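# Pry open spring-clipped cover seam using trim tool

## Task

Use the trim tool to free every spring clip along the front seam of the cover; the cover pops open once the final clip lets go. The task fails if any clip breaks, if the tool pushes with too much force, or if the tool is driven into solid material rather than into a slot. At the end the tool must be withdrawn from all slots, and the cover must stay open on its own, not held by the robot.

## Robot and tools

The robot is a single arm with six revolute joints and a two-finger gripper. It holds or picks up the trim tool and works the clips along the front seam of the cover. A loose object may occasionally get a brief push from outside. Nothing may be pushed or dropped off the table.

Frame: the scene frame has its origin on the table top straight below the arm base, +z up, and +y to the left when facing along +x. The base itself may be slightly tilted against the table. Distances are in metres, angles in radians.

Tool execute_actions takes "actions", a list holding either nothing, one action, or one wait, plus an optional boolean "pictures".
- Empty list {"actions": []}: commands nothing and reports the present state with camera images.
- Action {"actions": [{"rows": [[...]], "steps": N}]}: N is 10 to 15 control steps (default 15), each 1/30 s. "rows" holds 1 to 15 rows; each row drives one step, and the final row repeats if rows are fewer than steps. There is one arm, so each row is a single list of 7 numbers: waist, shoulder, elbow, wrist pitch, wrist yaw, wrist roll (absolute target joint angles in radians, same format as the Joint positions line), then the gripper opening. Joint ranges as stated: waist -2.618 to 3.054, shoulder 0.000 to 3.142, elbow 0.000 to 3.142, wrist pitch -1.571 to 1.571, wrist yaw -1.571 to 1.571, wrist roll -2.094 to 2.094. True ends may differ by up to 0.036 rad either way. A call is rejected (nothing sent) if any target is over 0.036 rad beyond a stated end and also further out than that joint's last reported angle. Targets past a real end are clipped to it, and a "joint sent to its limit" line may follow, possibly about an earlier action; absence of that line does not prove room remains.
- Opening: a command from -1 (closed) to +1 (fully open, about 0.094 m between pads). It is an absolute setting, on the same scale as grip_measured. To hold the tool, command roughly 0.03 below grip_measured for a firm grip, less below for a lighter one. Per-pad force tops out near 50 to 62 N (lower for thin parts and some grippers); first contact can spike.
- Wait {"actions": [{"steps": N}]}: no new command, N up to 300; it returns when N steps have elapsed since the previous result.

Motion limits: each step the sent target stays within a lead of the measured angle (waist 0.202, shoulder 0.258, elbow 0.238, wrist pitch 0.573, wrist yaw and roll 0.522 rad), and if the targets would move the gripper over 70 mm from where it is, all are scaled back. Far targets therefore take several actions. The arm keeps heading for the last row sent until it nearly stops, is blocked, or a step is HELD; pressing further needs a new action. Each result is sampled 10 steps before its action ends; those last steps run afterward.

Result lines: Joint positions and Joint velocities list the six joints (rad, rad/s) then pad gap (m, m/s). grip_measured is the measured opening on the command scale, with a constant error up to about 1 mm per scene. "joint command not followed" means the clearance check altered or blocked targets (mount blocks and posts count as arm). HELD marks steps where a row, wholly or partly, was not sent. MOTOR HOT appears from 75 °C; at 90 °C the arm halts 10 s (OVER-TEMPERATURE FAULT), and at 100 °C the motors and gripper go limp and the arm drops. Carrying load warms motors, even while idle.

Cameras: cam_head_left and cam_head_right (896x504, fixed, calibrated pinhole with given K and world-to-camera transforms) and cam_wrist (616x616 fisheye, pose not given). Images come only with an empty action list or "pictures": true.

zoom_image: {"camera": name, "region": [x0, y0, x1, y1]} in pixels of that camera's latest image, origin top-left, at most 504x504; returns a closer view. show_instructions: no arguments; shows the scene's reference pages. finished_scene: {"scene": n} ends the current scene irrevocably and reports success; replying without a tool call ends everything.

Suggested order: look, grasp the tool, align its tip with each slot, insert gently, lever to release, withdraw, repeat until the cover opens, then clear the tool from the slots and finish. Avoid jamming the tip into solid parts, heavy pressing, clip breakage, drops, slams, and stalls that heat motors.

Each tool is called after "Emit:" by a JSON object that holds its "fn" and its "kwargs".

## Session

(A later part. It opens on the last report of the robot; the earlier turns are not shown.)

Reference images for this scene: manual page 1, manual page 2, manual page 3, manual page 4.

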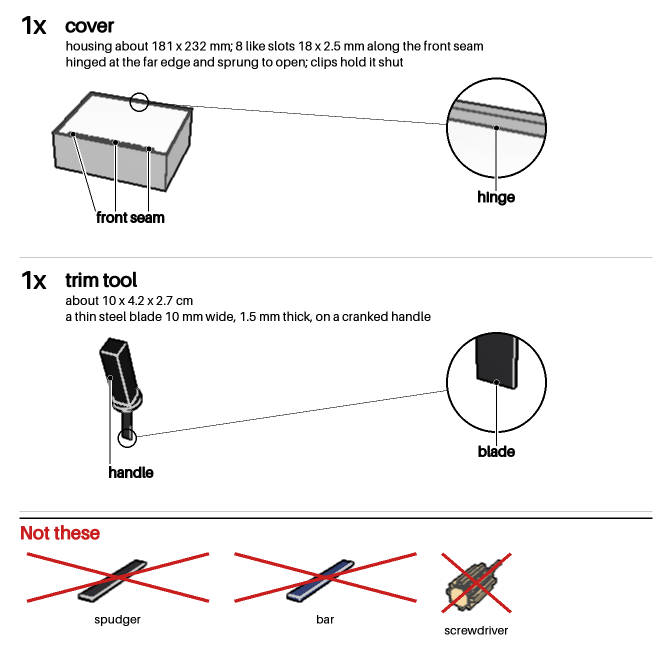

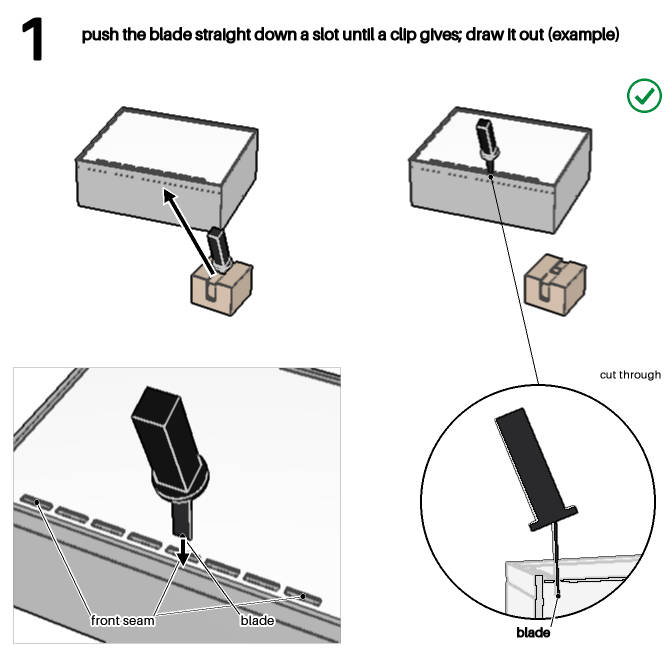

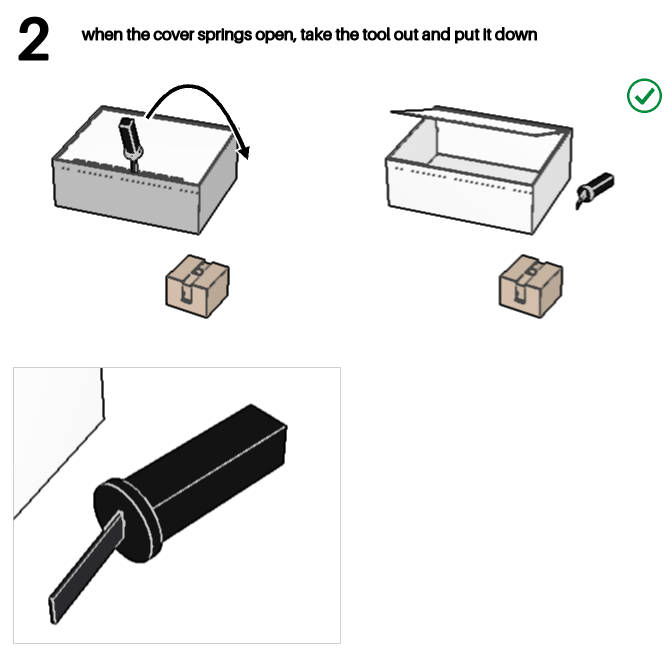

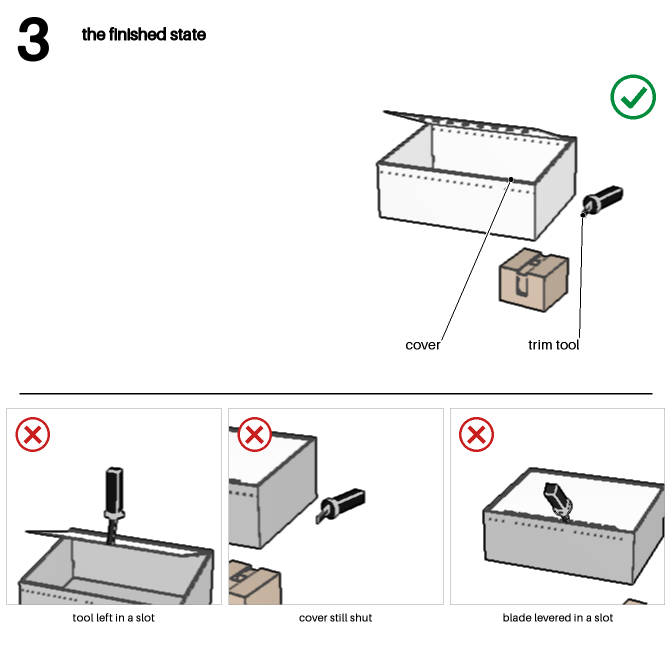

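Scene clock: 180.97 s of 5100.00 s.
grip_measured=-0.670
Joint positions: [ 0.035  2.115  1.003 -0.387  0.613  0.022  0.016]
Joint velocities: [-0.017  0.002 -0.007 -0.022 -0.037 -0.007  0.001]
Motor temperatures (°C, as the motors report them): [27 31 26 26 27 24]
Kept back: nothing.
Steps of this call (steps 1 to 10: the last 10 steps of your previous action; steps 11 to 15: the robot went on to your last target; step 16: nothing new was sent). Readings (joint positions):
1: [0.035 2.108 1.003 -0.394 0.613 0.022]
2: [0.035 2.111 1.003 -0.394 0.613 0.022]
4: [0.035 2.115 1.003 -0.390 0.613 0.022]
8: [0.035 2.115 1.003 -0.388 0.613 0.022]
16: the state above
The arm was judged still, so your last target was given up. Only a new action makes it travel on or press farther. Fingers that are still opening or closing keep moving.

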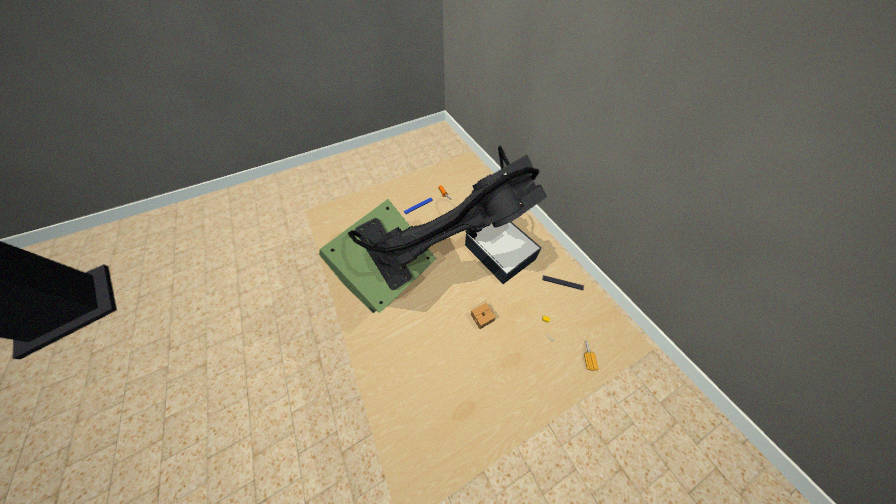

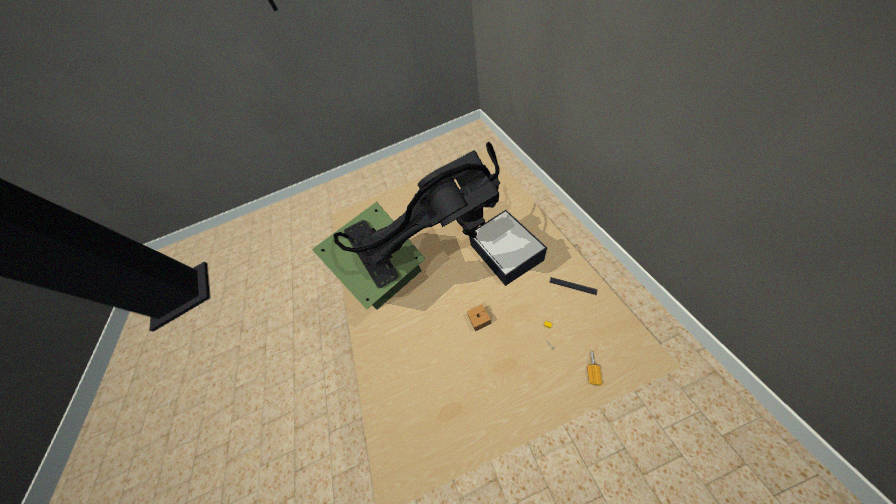

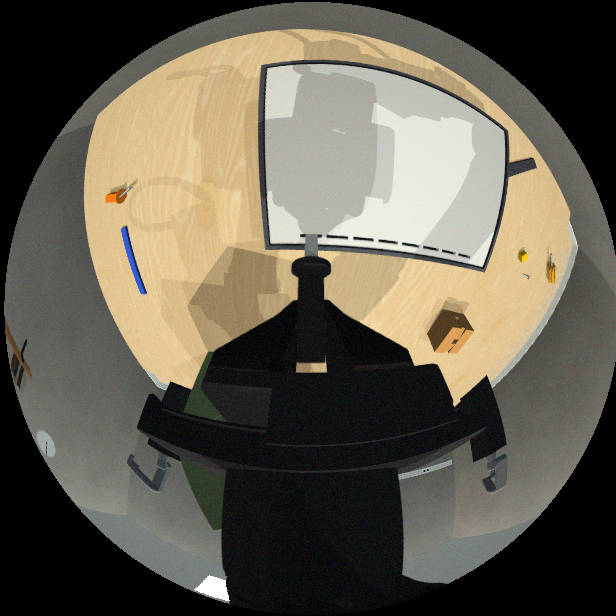

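Emit:
{"fn": "execute_actions", "kwargs": {"actions": []}}

Scene clock: 182.53 s of 5100.00 s.
grip_measured=-0.670
Joint positions: [ 0.035  2.115  1.003 -0.387  0.613  0.022  0.016]
Joint velocities: [0.007 0.002 0.002 0.022 0.095 0.007 0.   ]
Motor temperatures (°C, as the motors report them): [27 31 26 26 27 24]
Kept back: nothing.
Steps of this call (steps 1 to 47: nothing new was sent). Readings (joint positions):
1: [0.035 2.115 1.003 -0.387 0.613 0.022]
2: [0.035 2.115 1.003 -0.387 0.613 0.022]
4: [0.035 2.115 1.003 -0.387 0.613 0.022]
8: [0.035 2.115 1.003 -0.387 0.613 0.022]
47: the state above

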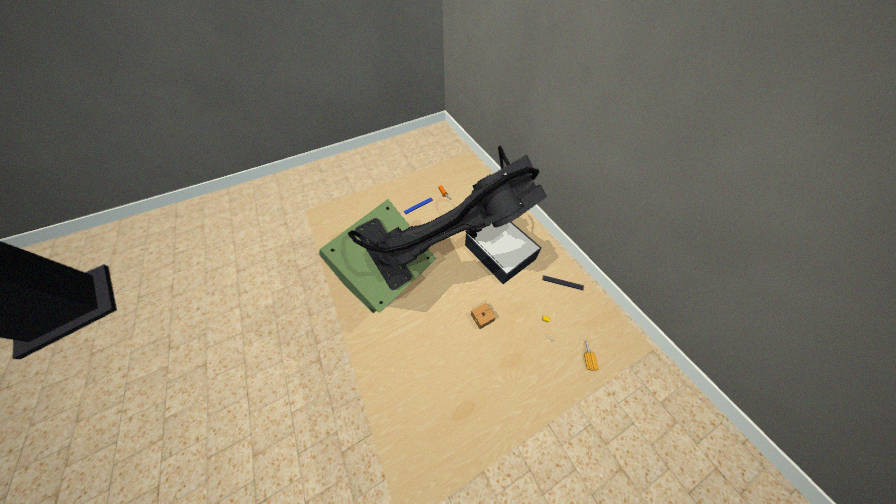

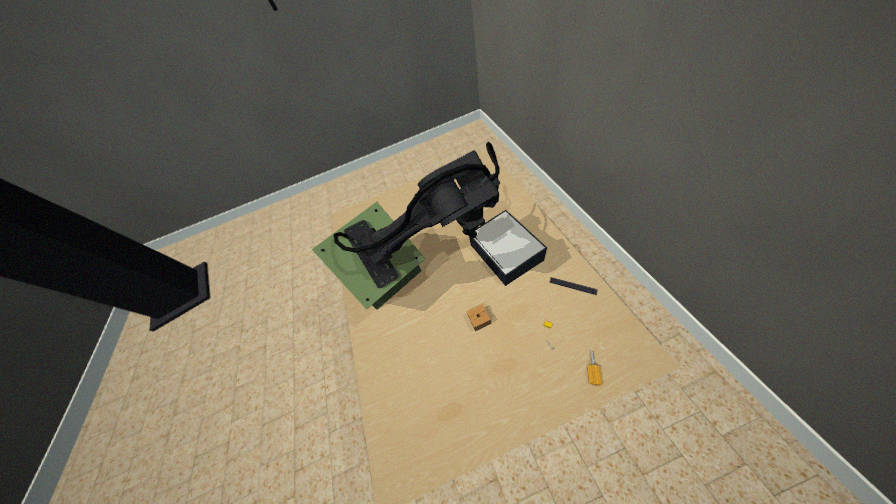

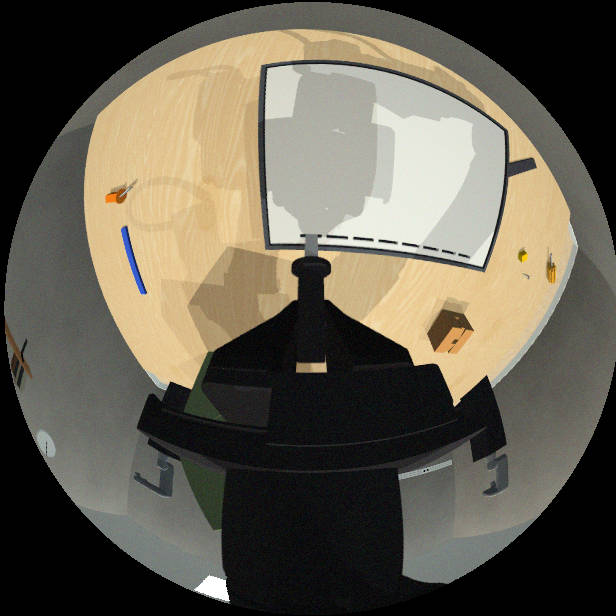

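Emit:
{"fn": "execute_actions", "kwargs": {"actions": [{"rows":[[0.029,2.127,1.003,-0.372,0.613,0.022,-0.69],[0.029,2.131,1.003,-0.370,0.613,0.022,-0.69],[0.029,2.135,1.003,-0.368,0.613,0.022,-0.69],[0.029,2.139,1.003,-0.366,0.613,0.022,-0.69],[0.029,2.143,1.003,-0.364,0.613,0.022,-0.69],[0.029,2.146,1.003,-0.362,0.613,0.022,-0.69],[0.029,2.149,1.003,-0.361,0.613,0.022,-0.69],[0.029,2.151,1.003,-0.360,0.613,0.022,-0.69],[0.029,2.153,1.003,-0.359,0.613,0.022,-0.69],[0.029,2.155,1.003,-0.358,0.613,0.022,-0.69],[0.029,2.157,1.003,-0.358,0.613,0.022,-0.69],[0.029,2.159,1.003,-0.358,0.613,0.022,-0.69],[0.029,2.161,1.003,-0.358,0.613,0.022,-0.69]],"steps":14}]}}

Emit:
{"fn": "execute_actions", "kwargs": {"actions": [{"steps":12}]}}

Scene clock: 183.33 s of 5100.00 s.
grip_measured=-0.670
Joint positions: [ 0.035  2.115  1.003 -0.387  0.613  0.022  0.016]
Joint velocities: [-0.017 -0.002  0.007 -0.051 -0.007 -0.095 -0.   ]
Motor temperatures (°C, as the motors report them): [27 31 26 26 27 24]
Steps of this call (steps 1 to 20: nothing new was sent; steps 21 to 24: the first 4 steps of this action). Readings (joint positions):
21: [0.035 2.115 1.003 -0.387 0.613 0.022]
22: [0.035 2.115 1.003 -0.387 0.613 0.022]
24: the state above

Scene clock: 183.73 s of 5100.00 s.
grip_measured=-0.670
Joint positions: [ 0.035  2.132  1.003 -0.372  0.613  0.022  0.016]
Joint velocities: [ 0.002 -0.002 -0.002 -0.051  0.007  0.066  0.   ]
Motor temperatures (°C, as the motors report them): [27 31 26 26 27 24]
Kept back: nothing.
Steps of this call (steps 1 to 10: the last 10 steps of your previous action; steps 11 to 12: the robot went on to your last target). Readings (joint positions):
1: [0.035 2.116 1.003 -0.386 0.613 0.022]
2: [0.035 2.119 1.003 -0.384 0.613 0.022]
4: [0.035 2.127 1.003 -0.378 0.613 0.022]
8: [0.035 2.132 1.003 -0.372 0.613 0.022]
12: the state above

Emit:
{"fn": "execute_actions", "kwargs": {"actions": [{"rows":[[0.029,2.163,1.003,-0.356,0.613,0.022,-0.69],[0.029,2.165,1.003,-0.356,0.613,0.022,-0.69],[0.029,2.167,1.003,-0.355,0.613,0.022,-0.69],[0.029,2.169,1.003,-0.355,0.613,0.022,-0.69],[0.029,2.171,1.003,-0.354,0.613,0.022,-0.69],[0.029,2.173,1.003,-0.354,0.613,0.022,-0.69],[0.029,2.175,1.003,-0.354,0.613,0.022,-0.69],[0.029,2.177,1.003,-0.354,0.613,0.022,-0.69],[0.029,2.179,1.003,-0.354,0.613,0.022,-0.69],[0.029,2.181,1.003,-0.354,0.613,0.022,-0.69]],"steps":12}]}}

Emit:
{"fn": "execute_actions", "kwargs": {"actions": [{"steps":12}], "pictures": true}}

Scene clock: 184.40 s of 5100.00 s.
grip_measured=-0.670
Joint positions: [ 0.035  2.132  1.003 -0.372  0.613  0.022  0.016]
Joint velocities: [-0.002  0.002 -0.017  0.007  0.022 -0.037 -0.   ]
Motor temperatures (°C, as the motors report them): [27 31 26 26 27 24]
Steps of this call (steps 1 to 18: the robot went on to your last target; steps 19 to 20: the first 2 steps of this action). Readings (joint positions):
19: [0.035 2.132 1.003 -0.372 0.613 0.022]
20: the state above

Scene clock: 184.80 s of 5100.00 s.
grip_measured=-0.670
Joint positions: [ 0.035  2.139  1.003 -0.368  0.616  0.022  0.016]
Joint velocities: [-0.017 -0.012  0.002 -0.007  0.007 -0.007  0.   ]
Motor temperatures (°C, as the motors report them): [27 31 26 26 27 24]
Kept back: nothing.
Steps of this call (steps 1 to 10: the last 10 steps of your previous action; steps 11 to 12: the robot went on to your last target). Readings (joint positions):
1: [0.035 2.133 1.003 -0.372 0.613 0.022]
2: [0.035 2.134 1.003 -0.371 0.614 0.022]
4: [0.035 2.137 1.003 -0.369 0.615 0.022]
8: [0.035 2.139 1.003 -0.368 0.616 0.022]
12: the state above

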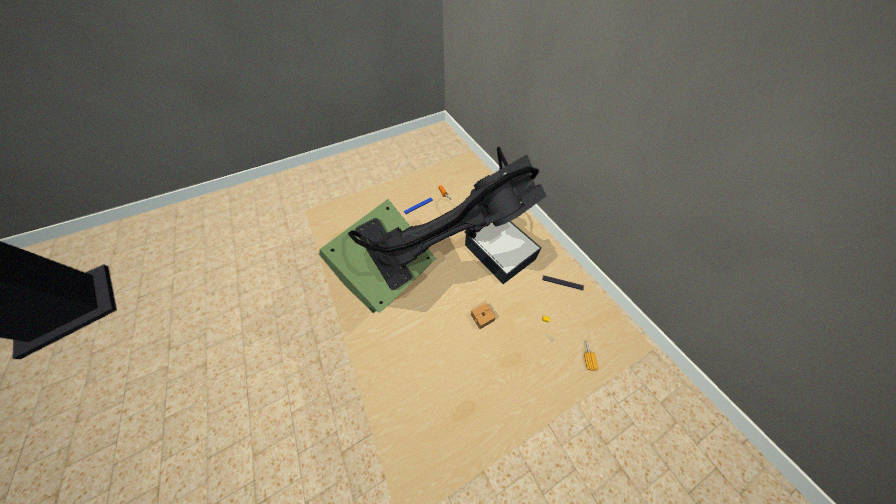

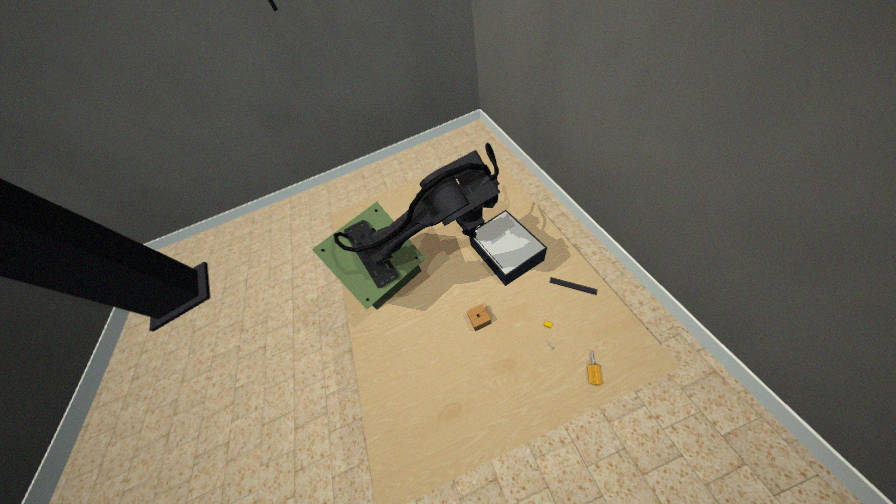

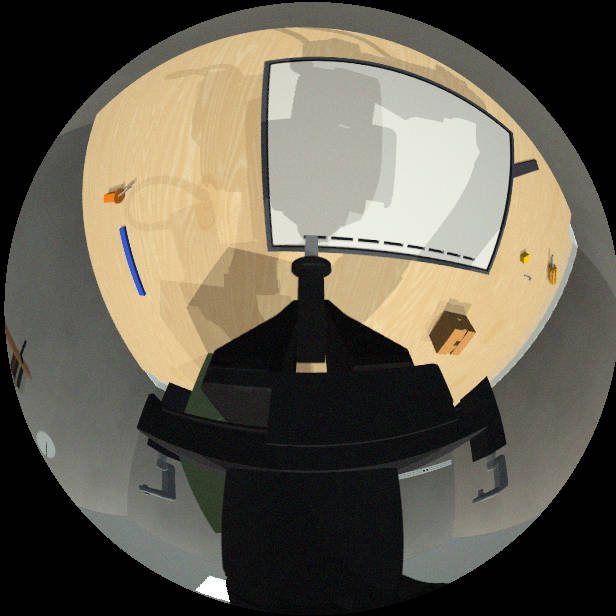

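Emit:
{"fn": "zoom_image", "kwargs": {"camera": "cam_wrist", "region": [262, 210, 362, 280]}}

Region (262, 210, 362, 280) of cam_wrist's 616x616 image, scaled by 5.040, with more detail than that image has; it fills the top 353 rows of this view, and the rest is white.

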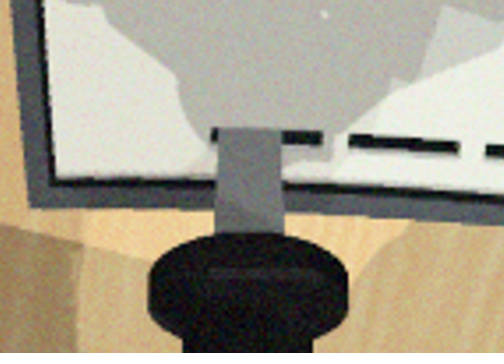

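Emit:
{"fn": "execute_actions", "kwargs": {"actions": [{"rows":[[0.029,2.160,1.003,-0.358,0.613,0.022,-0.69],[0.027,2.150,1.003,-0.360,0.613,0.022,-0.69],[0.025,2.142,1.003,-0.360,0.613,0.022,-0.69],[0.023,2.138,1.003,-0.358,0.613,0.022,-0.69],[0.021,2.136,1.003,-0.356,0.613,0.022,-0.69],[0.020,2.136,1.003,-0.354,0.613,0.022,-0.69],[0.019,2.136,1.003,-0.352,0.613,0.022,-0.69]],"steps":12}]}}

Emit:
{"fn": "execute_actions", "kwargs": {"actions": [{"steps":14}], "pictures": true}}

Emit:
{"fn": "zoom_image", "kwargs": {"camera": "cam_wrist", "region": [262, 210, 362, 280]}}

Scene clock: 186.30 s of 5100.00 s.
grip_measured=-0.670
Joint positions: [ 0.035  2.139  1.003 -0.368  0.616  0.022  0.016]
Joint velocities: [-0.017 -0.022 -0.007 -0.037 -0.095  0.037  0.001]
Motor temperatures (°C, as the motors report them): [27 31 26 26 27 24]
Steps of this call (steps 1 to 15: the robot went on to your last target; steps 16 to 43: nothing new was sent; steps 44 to 45: the first 2 steps of this action). Readings (joint positions):
44: [0.035 2.139 1.003 -0.368 0.616 0.022]
45: the state above

Scene clock: 186.77 s of 5100.00 s.
grip_measured=-0.670
Joint positions: [ 0.035  2.137  1.003 -0.367  0.616  0.022  0.016]
Joint velocities: [-0.007  0.002 -0.012  0.051 -0.007  0.037 -0.   ]
Motor temperatures (°C, as the motors report them): [27 31 26 26 27 24]
Kept back: nothing.
Steps of this call (steps 1 to 10: the last 10 steps of your previous action; steps 11 to 14: the robot went on to your last target). Readings (joint positions):
1: [0.035 2.139 1.003 -0.368 0.616 0.022]
2: [0.035 2.139 1.003 -0.368 0.616 0.022]
4: [0.035 2.137 1.003 -0.368 0.616 0.022]
8: [0.035 2.137 1.003 -0.367 0.616 0.022]
14: the state above

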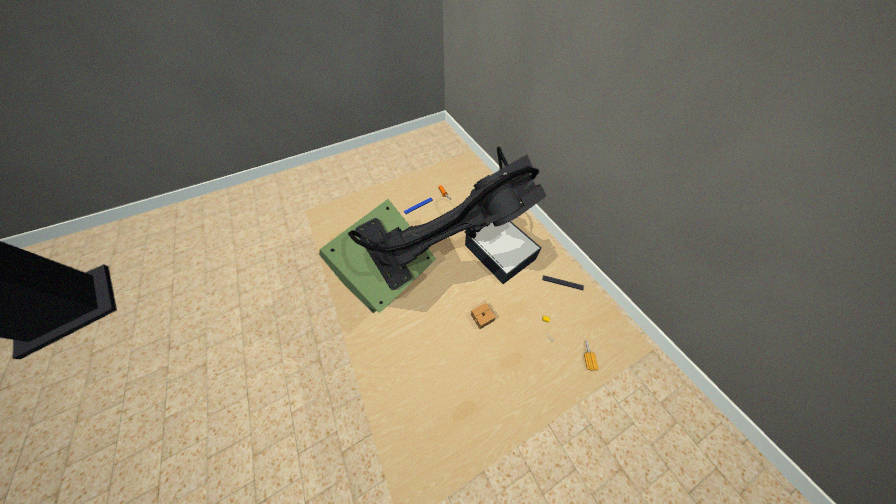

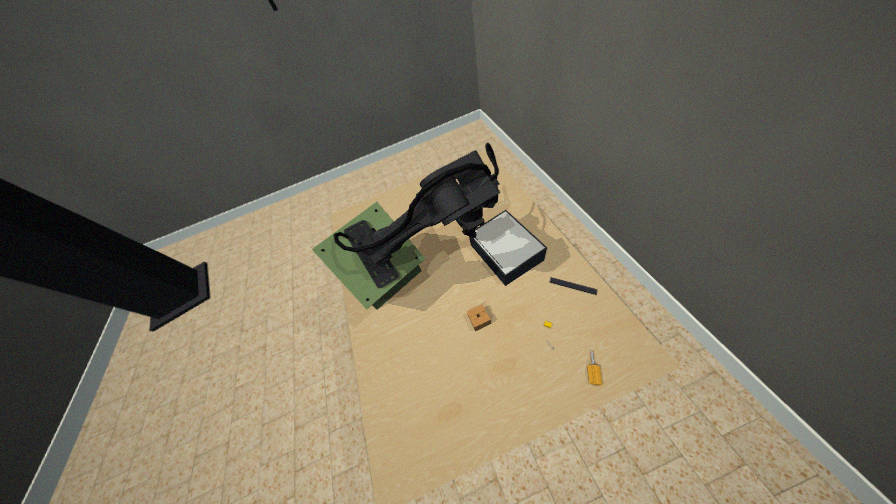

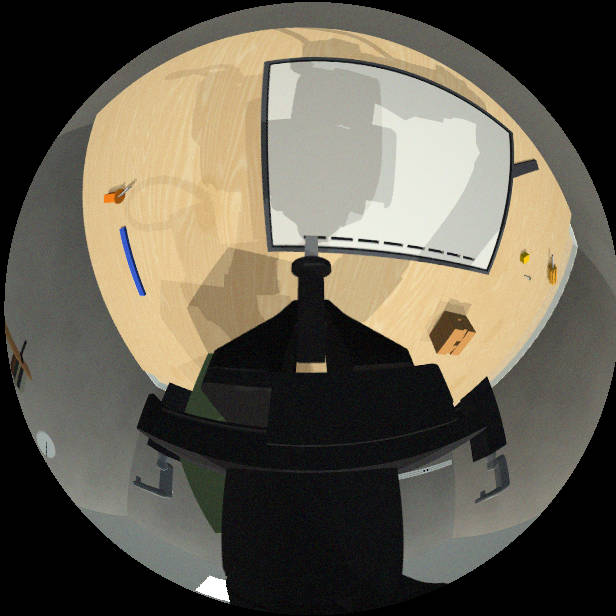

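Region (262, 210, 362, 280) of cam_wrist's 616x616 image, scaled by 5.040, with more detail than that image has; it fills the top 353 rows of this view, and the rest is white.

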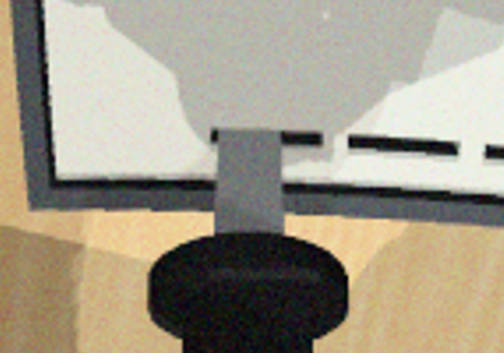

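Emit:
{"fn": "execute_actions", "kwargs": {"actions": [{"rows":[[0.019,2.136,1.003,-0.350,0.613,0.022,-0.69],[0.019,2.136,1.003,-0.348,0.613,0.022,-0.69],[0.019,2.136,1.003,-0.346,0.613,0.022,-0.69],[0.019,2.136,1.003,-0.344,0.613,0.022,-0.69],[0.019,2.136,1.003,-0.343,0.613,0.022,-0.69]],"steps":11}]}}

Emit:
{"fn": "execute_actions", "kwargs": {"actions": [{"steps":16}], "pictures": true}}

Emit:
{"fn": "zoom_image", "kwargs": {"camera": "cam_wrist", "region": [262, 210, 362, 280]}}

Scene clock: 189.50 s of 5100.00 s.
grip_measured=-0.670
Joint positions: [ 0.035  2.137  1.003 -0.367  0.616  0.022  0.016]
Joint velocities: [ 0.002  0.007  0.017  0.081  0.037 -0.037 -0.   ]
Motor temperatures (°C, as the motors report them): [27 31 26 26 27 24]
Steps of this call (steps 1 to 15: the robot went on to your last target; steps 16 to 81: nothing new was sent; step 82: the first step of this action). Readings (joint positions):
82: the state above

Scene clock: 190.03 s of 5100.00 s.
grip_measured=-0.670
Joint positions: [ 0.035  2.137  1.003 -0.367  0.616  0.022  0.016]
Joint velocities: [ 0.007 -0.002 -0.017  0.037  0.037  0.037 -0.001]
Motor temperatures (°C, as the motors report them): [26 31 26 26 27 24]
Kept back: nothing.
Steps of this call (steps 1 to 10: the last 10 steps of your previous action; steps 11 to 15: the robot went on to your last target; step 16: nothing new was sent). Readings (joint positions):
1: [0.035 2.137 1.003 -0.367 0.616 0.022]
2: [0.035 2.137 1.003 -0.367 0.616 0.022]
4: [0.035 2.137 1.003 -0.367 0.616 0.022]
8: [0.035 2.137 1.003 -0.367 0.616 0.022]
16: the state above
The arm was judged still, so your last target was given up. Only a new action makes it travel on or press farther. Fingers that are still opening or closing keep moving.

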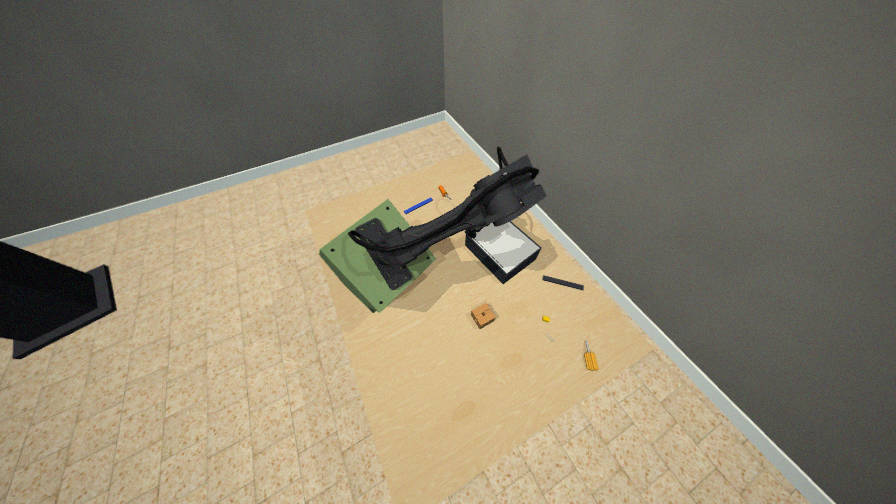

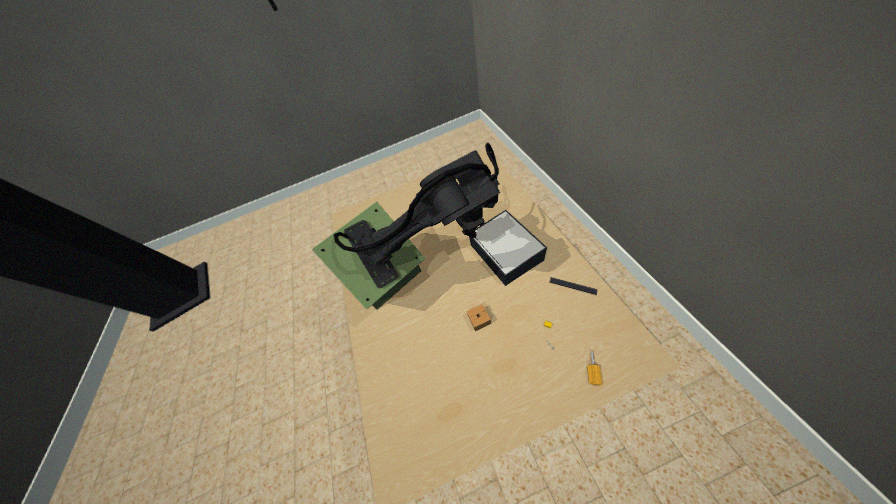

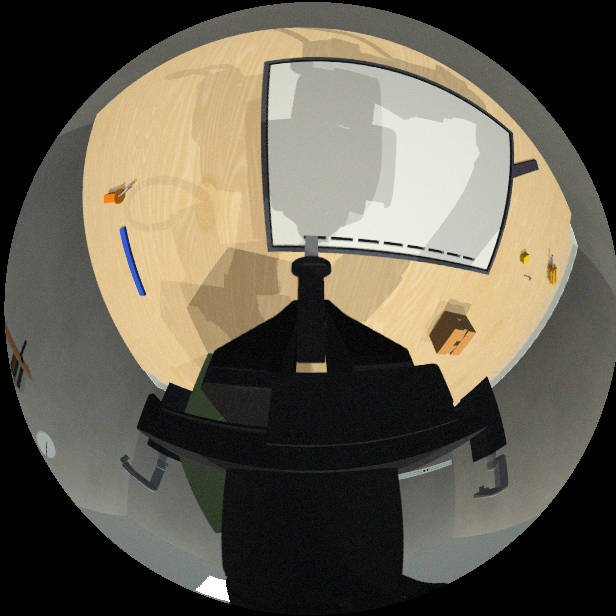

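Region (262, 210, 362, 280) of cam_wrist's 616x616 image, scaled by 5.040, with more detail than that image has; it fills the top 353 rows of this view, and the rest is white.

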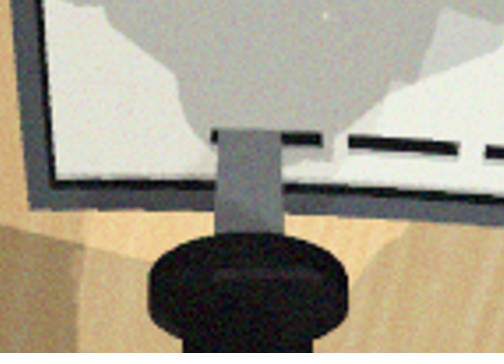

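Emit:
{"fn": "execute_actions", "kwargs": {"actions": [{"rows":[[0.024,2.125,1.003,-0.380,0.613,0.022,-0.69],[0.024,2.119,1.003,-0.386,0.613,0.022,-0.69],[0.024,2.115,1.003,-0.389,0.613,0.022,-0.69],[0.024,2.111,1.003,-0.392,0.613,0.022,-0.69],[0.023,2.108,1.003,-0.394,0.613,0.022,-0.69],[0.022,2.106,1.003,-0.396,0.613,0.022,-0.69]],"steps":12}]}}

Emit:
{"fn": "execute_actions", "kwargs": {"actions": [{"steps":16}], "pictures": true}}

Emit:
{"fn": "zoom_image", "kwargs": {"camera": "cam_wrist", "region": [262, 210, 362, 280]}}

Scene clock: 191.03 s of 5100.00 s.
grip_measured=-0.670
Joint positions: [ 0.035  2.136  1.003 -0.367  0.615  0.022  0.016]
Joint velocities: [-0.007 -0.051 -0.022 -0.037 -0.066  0.037 -0.001]
Motor temperatures (°C, as the motors report them): [26 31 26 26 27 24]
Steps of this call (steps 1 to 28: nothing new was sent; steps 29 to 30: the first 2 steps of this action). Readings (joint positions):
29: [0.035 2.137 1.003 -0.367 0.616 0.022]
30: the state above

Scene clock: 191.57 s of 5100.00 s.
grip_measured=-0.670
Joint positions: [ 0.031  2.116  1.003 -0.37   0.612  0.022  0.016]
Joint velocities: [-0.012  0.002  0.002  0.037  0.007  0.095 -0.   ]
Motor temperatures (°C, as the motors report them): [26 31 26 26 27 24]
Kept back: nothing.
Steps of this call (steps 1 to 10: the last 10 steps of your previous action; steps 11 to 16: the robot went on to your last target). Readings (joint positions):
1: [0.035 2.133 1.003 -0.369 0.614 0.022]
2: [0.035 2.131 1.003 -0.371 0.613 0.022]
4: [0.035 2.126 1.003 -0.374 0.612 0.022]
8: [0.033 2.116 1.003 -0.371 0.612 0.022]
16: the state above

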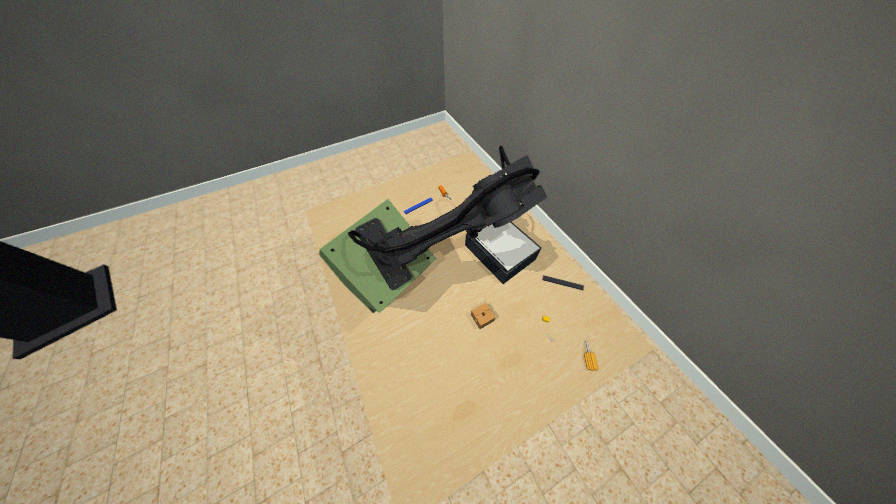

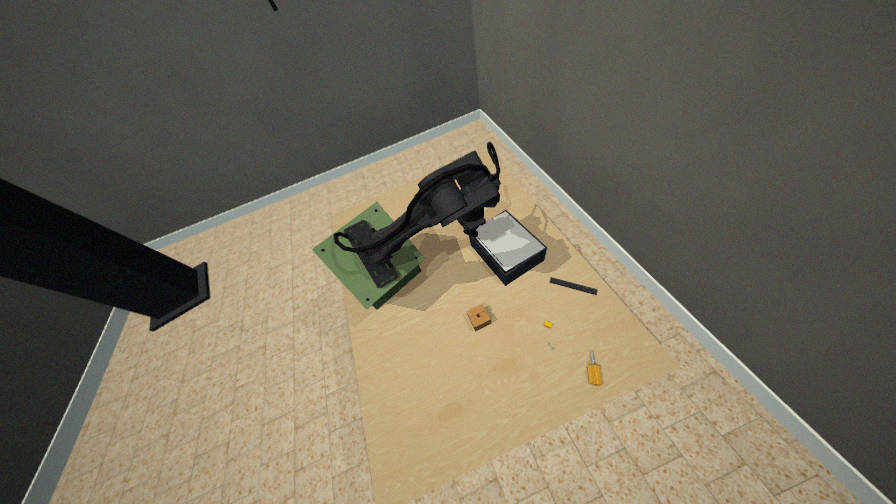

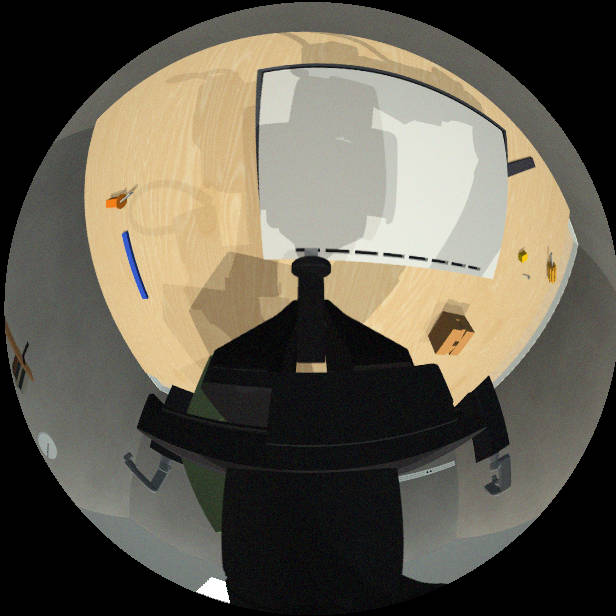

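Region (262, 210, 362, 280) of cam_wrist's 616x616 image, scaled by 5.040, with more detail than that image has; it fills the top 353 rows of this view, and the rest is white.

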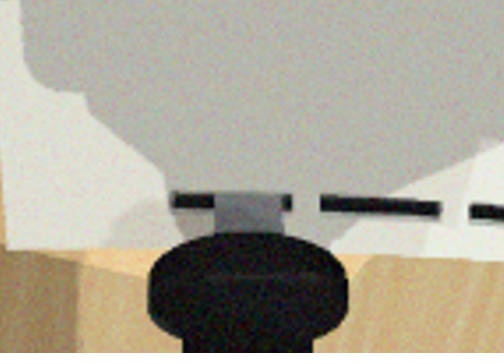

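Emit:
{"fn": "execute_actions", "kwargs": {"actions": [{"rows":[[0.036,2.100,1.003,-0.390,0.613,0.022,-0.69],[0.044,2.092,1.003,-0.394,0.613,0.022,-0.69],[0.050,2.084,1.003,-0.400,0.613,0.022,-0.69],[0.055,2.076,1.003,-0.408,0.613,0.022,-0.69],[0.060,2.068,1.003,-0.416,0.613,0.022,-0.69],[0.065,2.060,1.003,-0.424,0.613,0.022,-0.69],[0.070,2.052,1.003,-0.432,0.613,0.022,-0.69],[0.075,2.044,1.003,-0.440,0.613,0.022,-0.69],[0.080,2.036,1.003,-0.448,0.613,0.022,-0.69],[0.085,2.028,1.003,-0.456,0.613,0.022,-0.69],[0.090,2.020,1.003,-0.464,0.613,0.022,-0.69],[0.095,2.012,1.003,-0.472,0.613,0.022,-0.69]],"steps":12}]}}

Emit:
{"fn": "execute_actions", "kwargs": {"actions": [{"steps":18}], "pictures": true}}

Scene clock: 193.17 s of 5100.00 s.
grip_measured=-0.670
Joint positions: [ 0.031  2.115  1.003 -0.369  0.612  0.022  0.016]
Joint velocities: [-0.007 -0.042 -0.012 -0.066 -0.125  0.051  0.001]
Motor temperatures (°C, as the motors report them): [26 31 26 26 27 24]
Steps of this call (steps 1 to 15: the robot went on to your last target; steps 16 to 46: nothing new was sent; steps 47 to 48: the first 2 steps of this action). Readings (joint positions):
47: [0.031 2.116 1.003 -0.369 0.612 0.022]
48: the state above

Scene clock: 193.77 s of 5100.00 s.
grip_measured=-0.670
Joint positions: [ 0.08   2.028  1.003 -0.443  0.608  0.022  0.016]
Joint velocities: [-0.002  0.002  0.007 -0.037  0.022  0.037 -0.   ]
Motor temperatures (°C, as the motors report them): [26 31 26 26 27 24]
Kept back: nothing.
Steps of this call (steps 1 to 10: the last 10 steps of your previous action; steps 11 to 18: the robot went on to your last target). Readings (joint positions):
1: [0.031 2.112 1.003 -0.369 0.612 0.022]
2: [0.032 2.107 1.003 -0.369 0.612 0.022]
4: [0.038 2.094 1.003 -0.378 0.608 0.022]
8: [0.059 2.061 1.003 -0.404 0.608 0.022]
18: the state above

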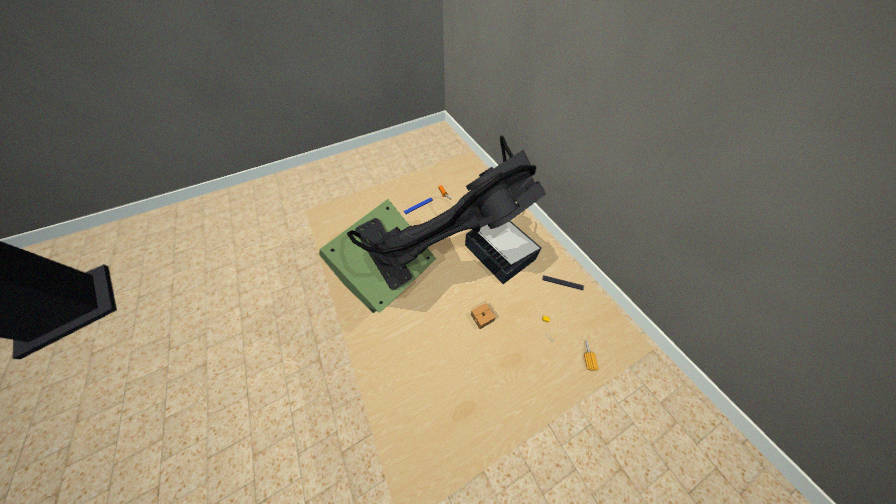

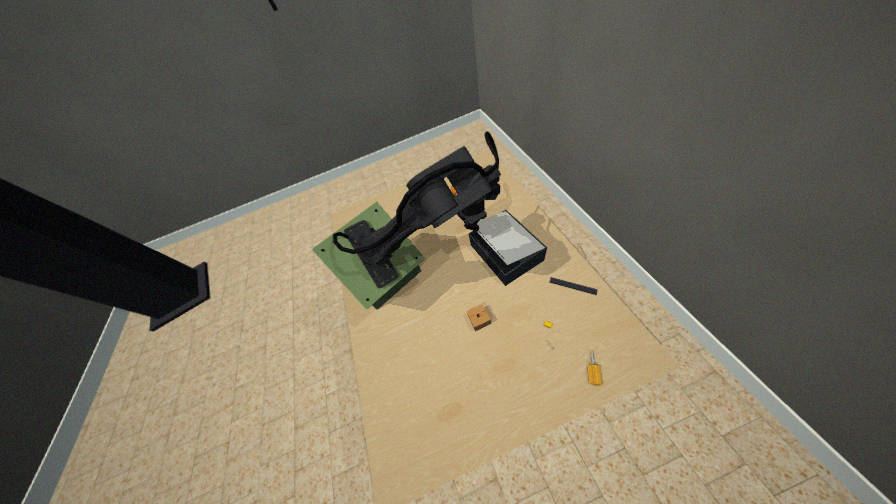

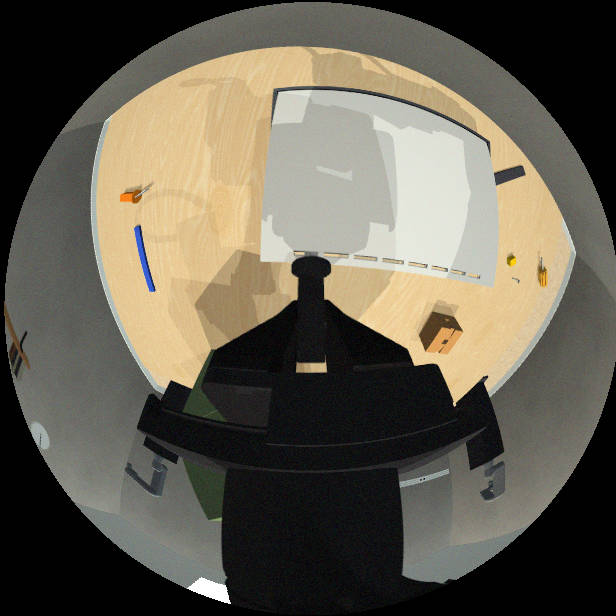

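Following well. Continue.

Emit:
{"fn": "execute_actions", "kwargs": {"actions": [{"rows":[[0.098,2.004,1.003,-0.476,0.613,0.022,-0.69],[0.103,1.996,1.003,-0.484,0.613,0.022,-0.69],[0.108,1.988,1.003,-0.492,0.613,0.022,-0.69],[0.113,1.980,1.003,-0.500,0.613,0.022,-0.69],[0.118,1.972,1.003,-0.508,0.613,0.022,-0.69],[0.123,1.964,1.003,-0.516,0.613,0.022,-0.69],[0.128,1.956,1.003,-0.524,0.613,0.022,-0.69],[0.133,1.948,1.003,-0.532,0.613,0.022,-0.69],[0.138,1.940,1.003,-0.540,0.613,0.022,-0.69],[0.143,1.932,1.003,-0.548,0.613,0.022,-0.69],[0.148,1.924,1.003,-0.556,0.613,0.022,-0.69],[0.153,1.916,1.003,-0.564,0.613,0.022,-0.69]],"steps":12}]}}

Emit:
{"fn": "execute_actions", "kwargs": {"actions": [{"steps":18}], "pictures": true}}

Emit:
{"fn": "zoom_image", "kwargs": {"camera": "cam_wrist", "region": [232, 190, 392, 300]}}

Scene clock: 194.60 s of 5100.00 s.
grip_measured=-0.670
Joint positions: [ 0.08   2.026  1.003 -0.447  0.608  0.022  0.016]
Joint velocities: [-0.012 -0.046 -0.002 -0.095  0.022 -0.022 -0.001]
Motor temperatures (°C, as the motors report them): [27 31 26 26 27 24]
Steps of this call (steps 1 to 15: the robot went on to your last target; steps 16 to 23: nothing new was sent; steps 24 to 25: the first 2 steps of this action). Readings (joint positions):
24: [0.080 2.028 1.003 -0.446 0.608 0.022]
25: the state above

Scene clock: 195.20 s of 5100.00 s.
grip_measured=-0.670
Joint positions: [ 0.133  1.935  1.003 -0.546  0.606  0.022  0.016]
Joint velocities: [ 0.002  0.002 -0.022  0.051 -0.037  0.007  0.001]
Motor temperatures (°C, as the motors report them): [27 31 26 26 27 24]
Kept back: nothing.
Steps of this call (steps 1 to 10: the last 10 steps of your previous action; steps 11 to 18: the robot went on to your last target). Readings (joint positions):
1: [0.081 2.023 1.003 -0.451 0.608 0.022]
2: [0.083 2.018 1.003 -0.455 0.606 0.022]
4: [0.093 2.002 1.003 -0.467 0.606 0.022]
8: [0.115 1.966 1.003 -0.500 0.606 0.022]
18: the state above

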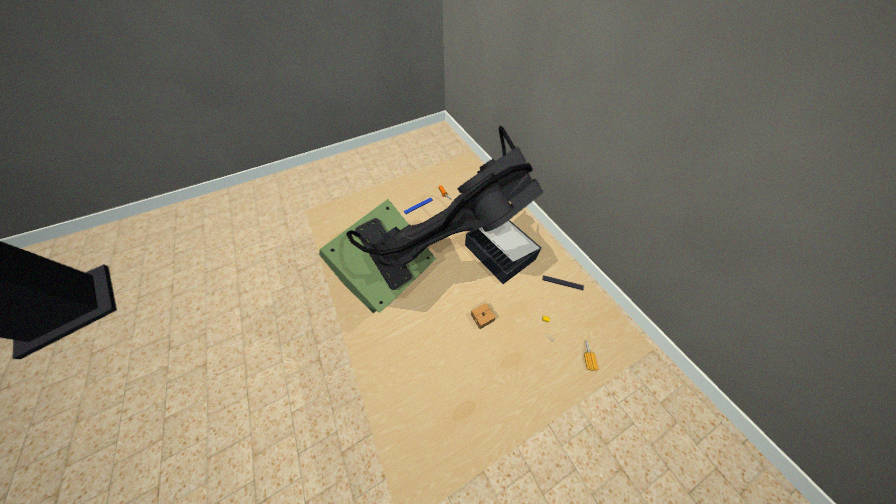

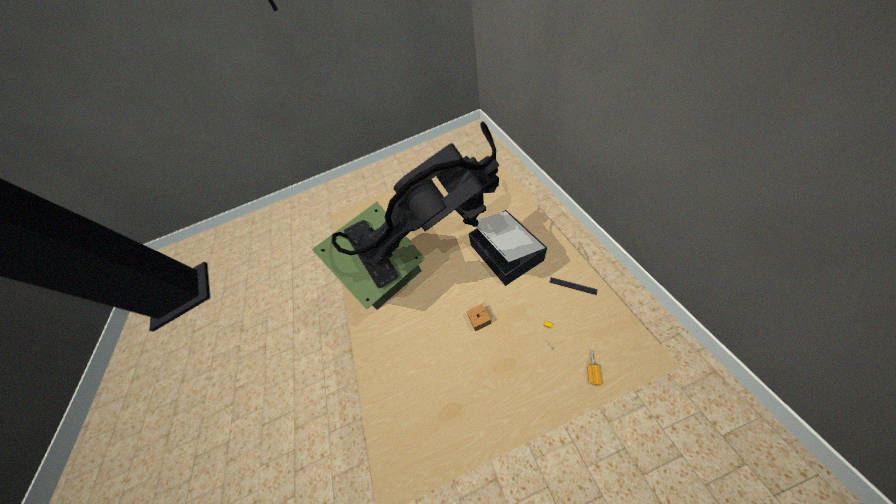

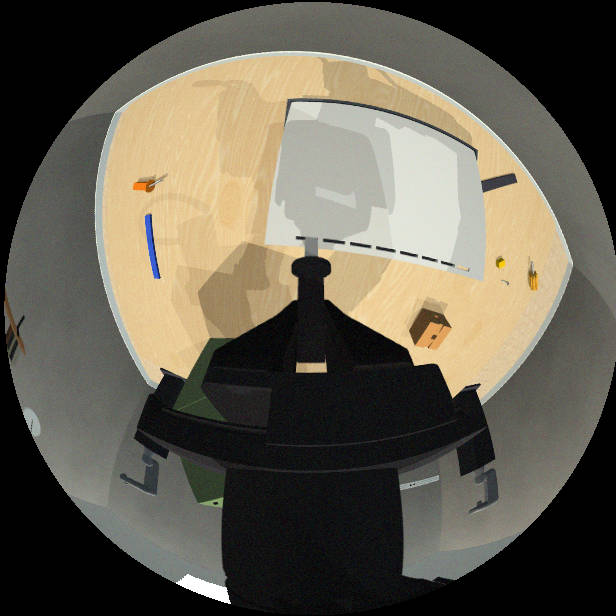

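Region (232, 190, 392, 300) of cam_wrist's 616x616 image, scaled by 3.150, with more detail than that image has; it fills the top 346 rows of this view, and the rest is white.

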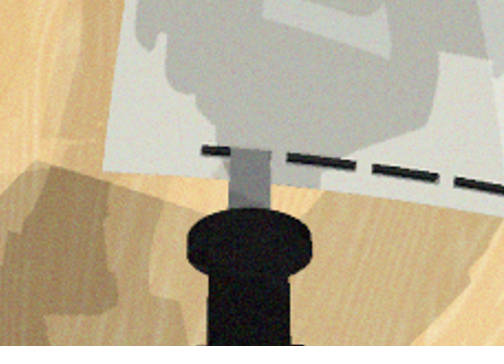

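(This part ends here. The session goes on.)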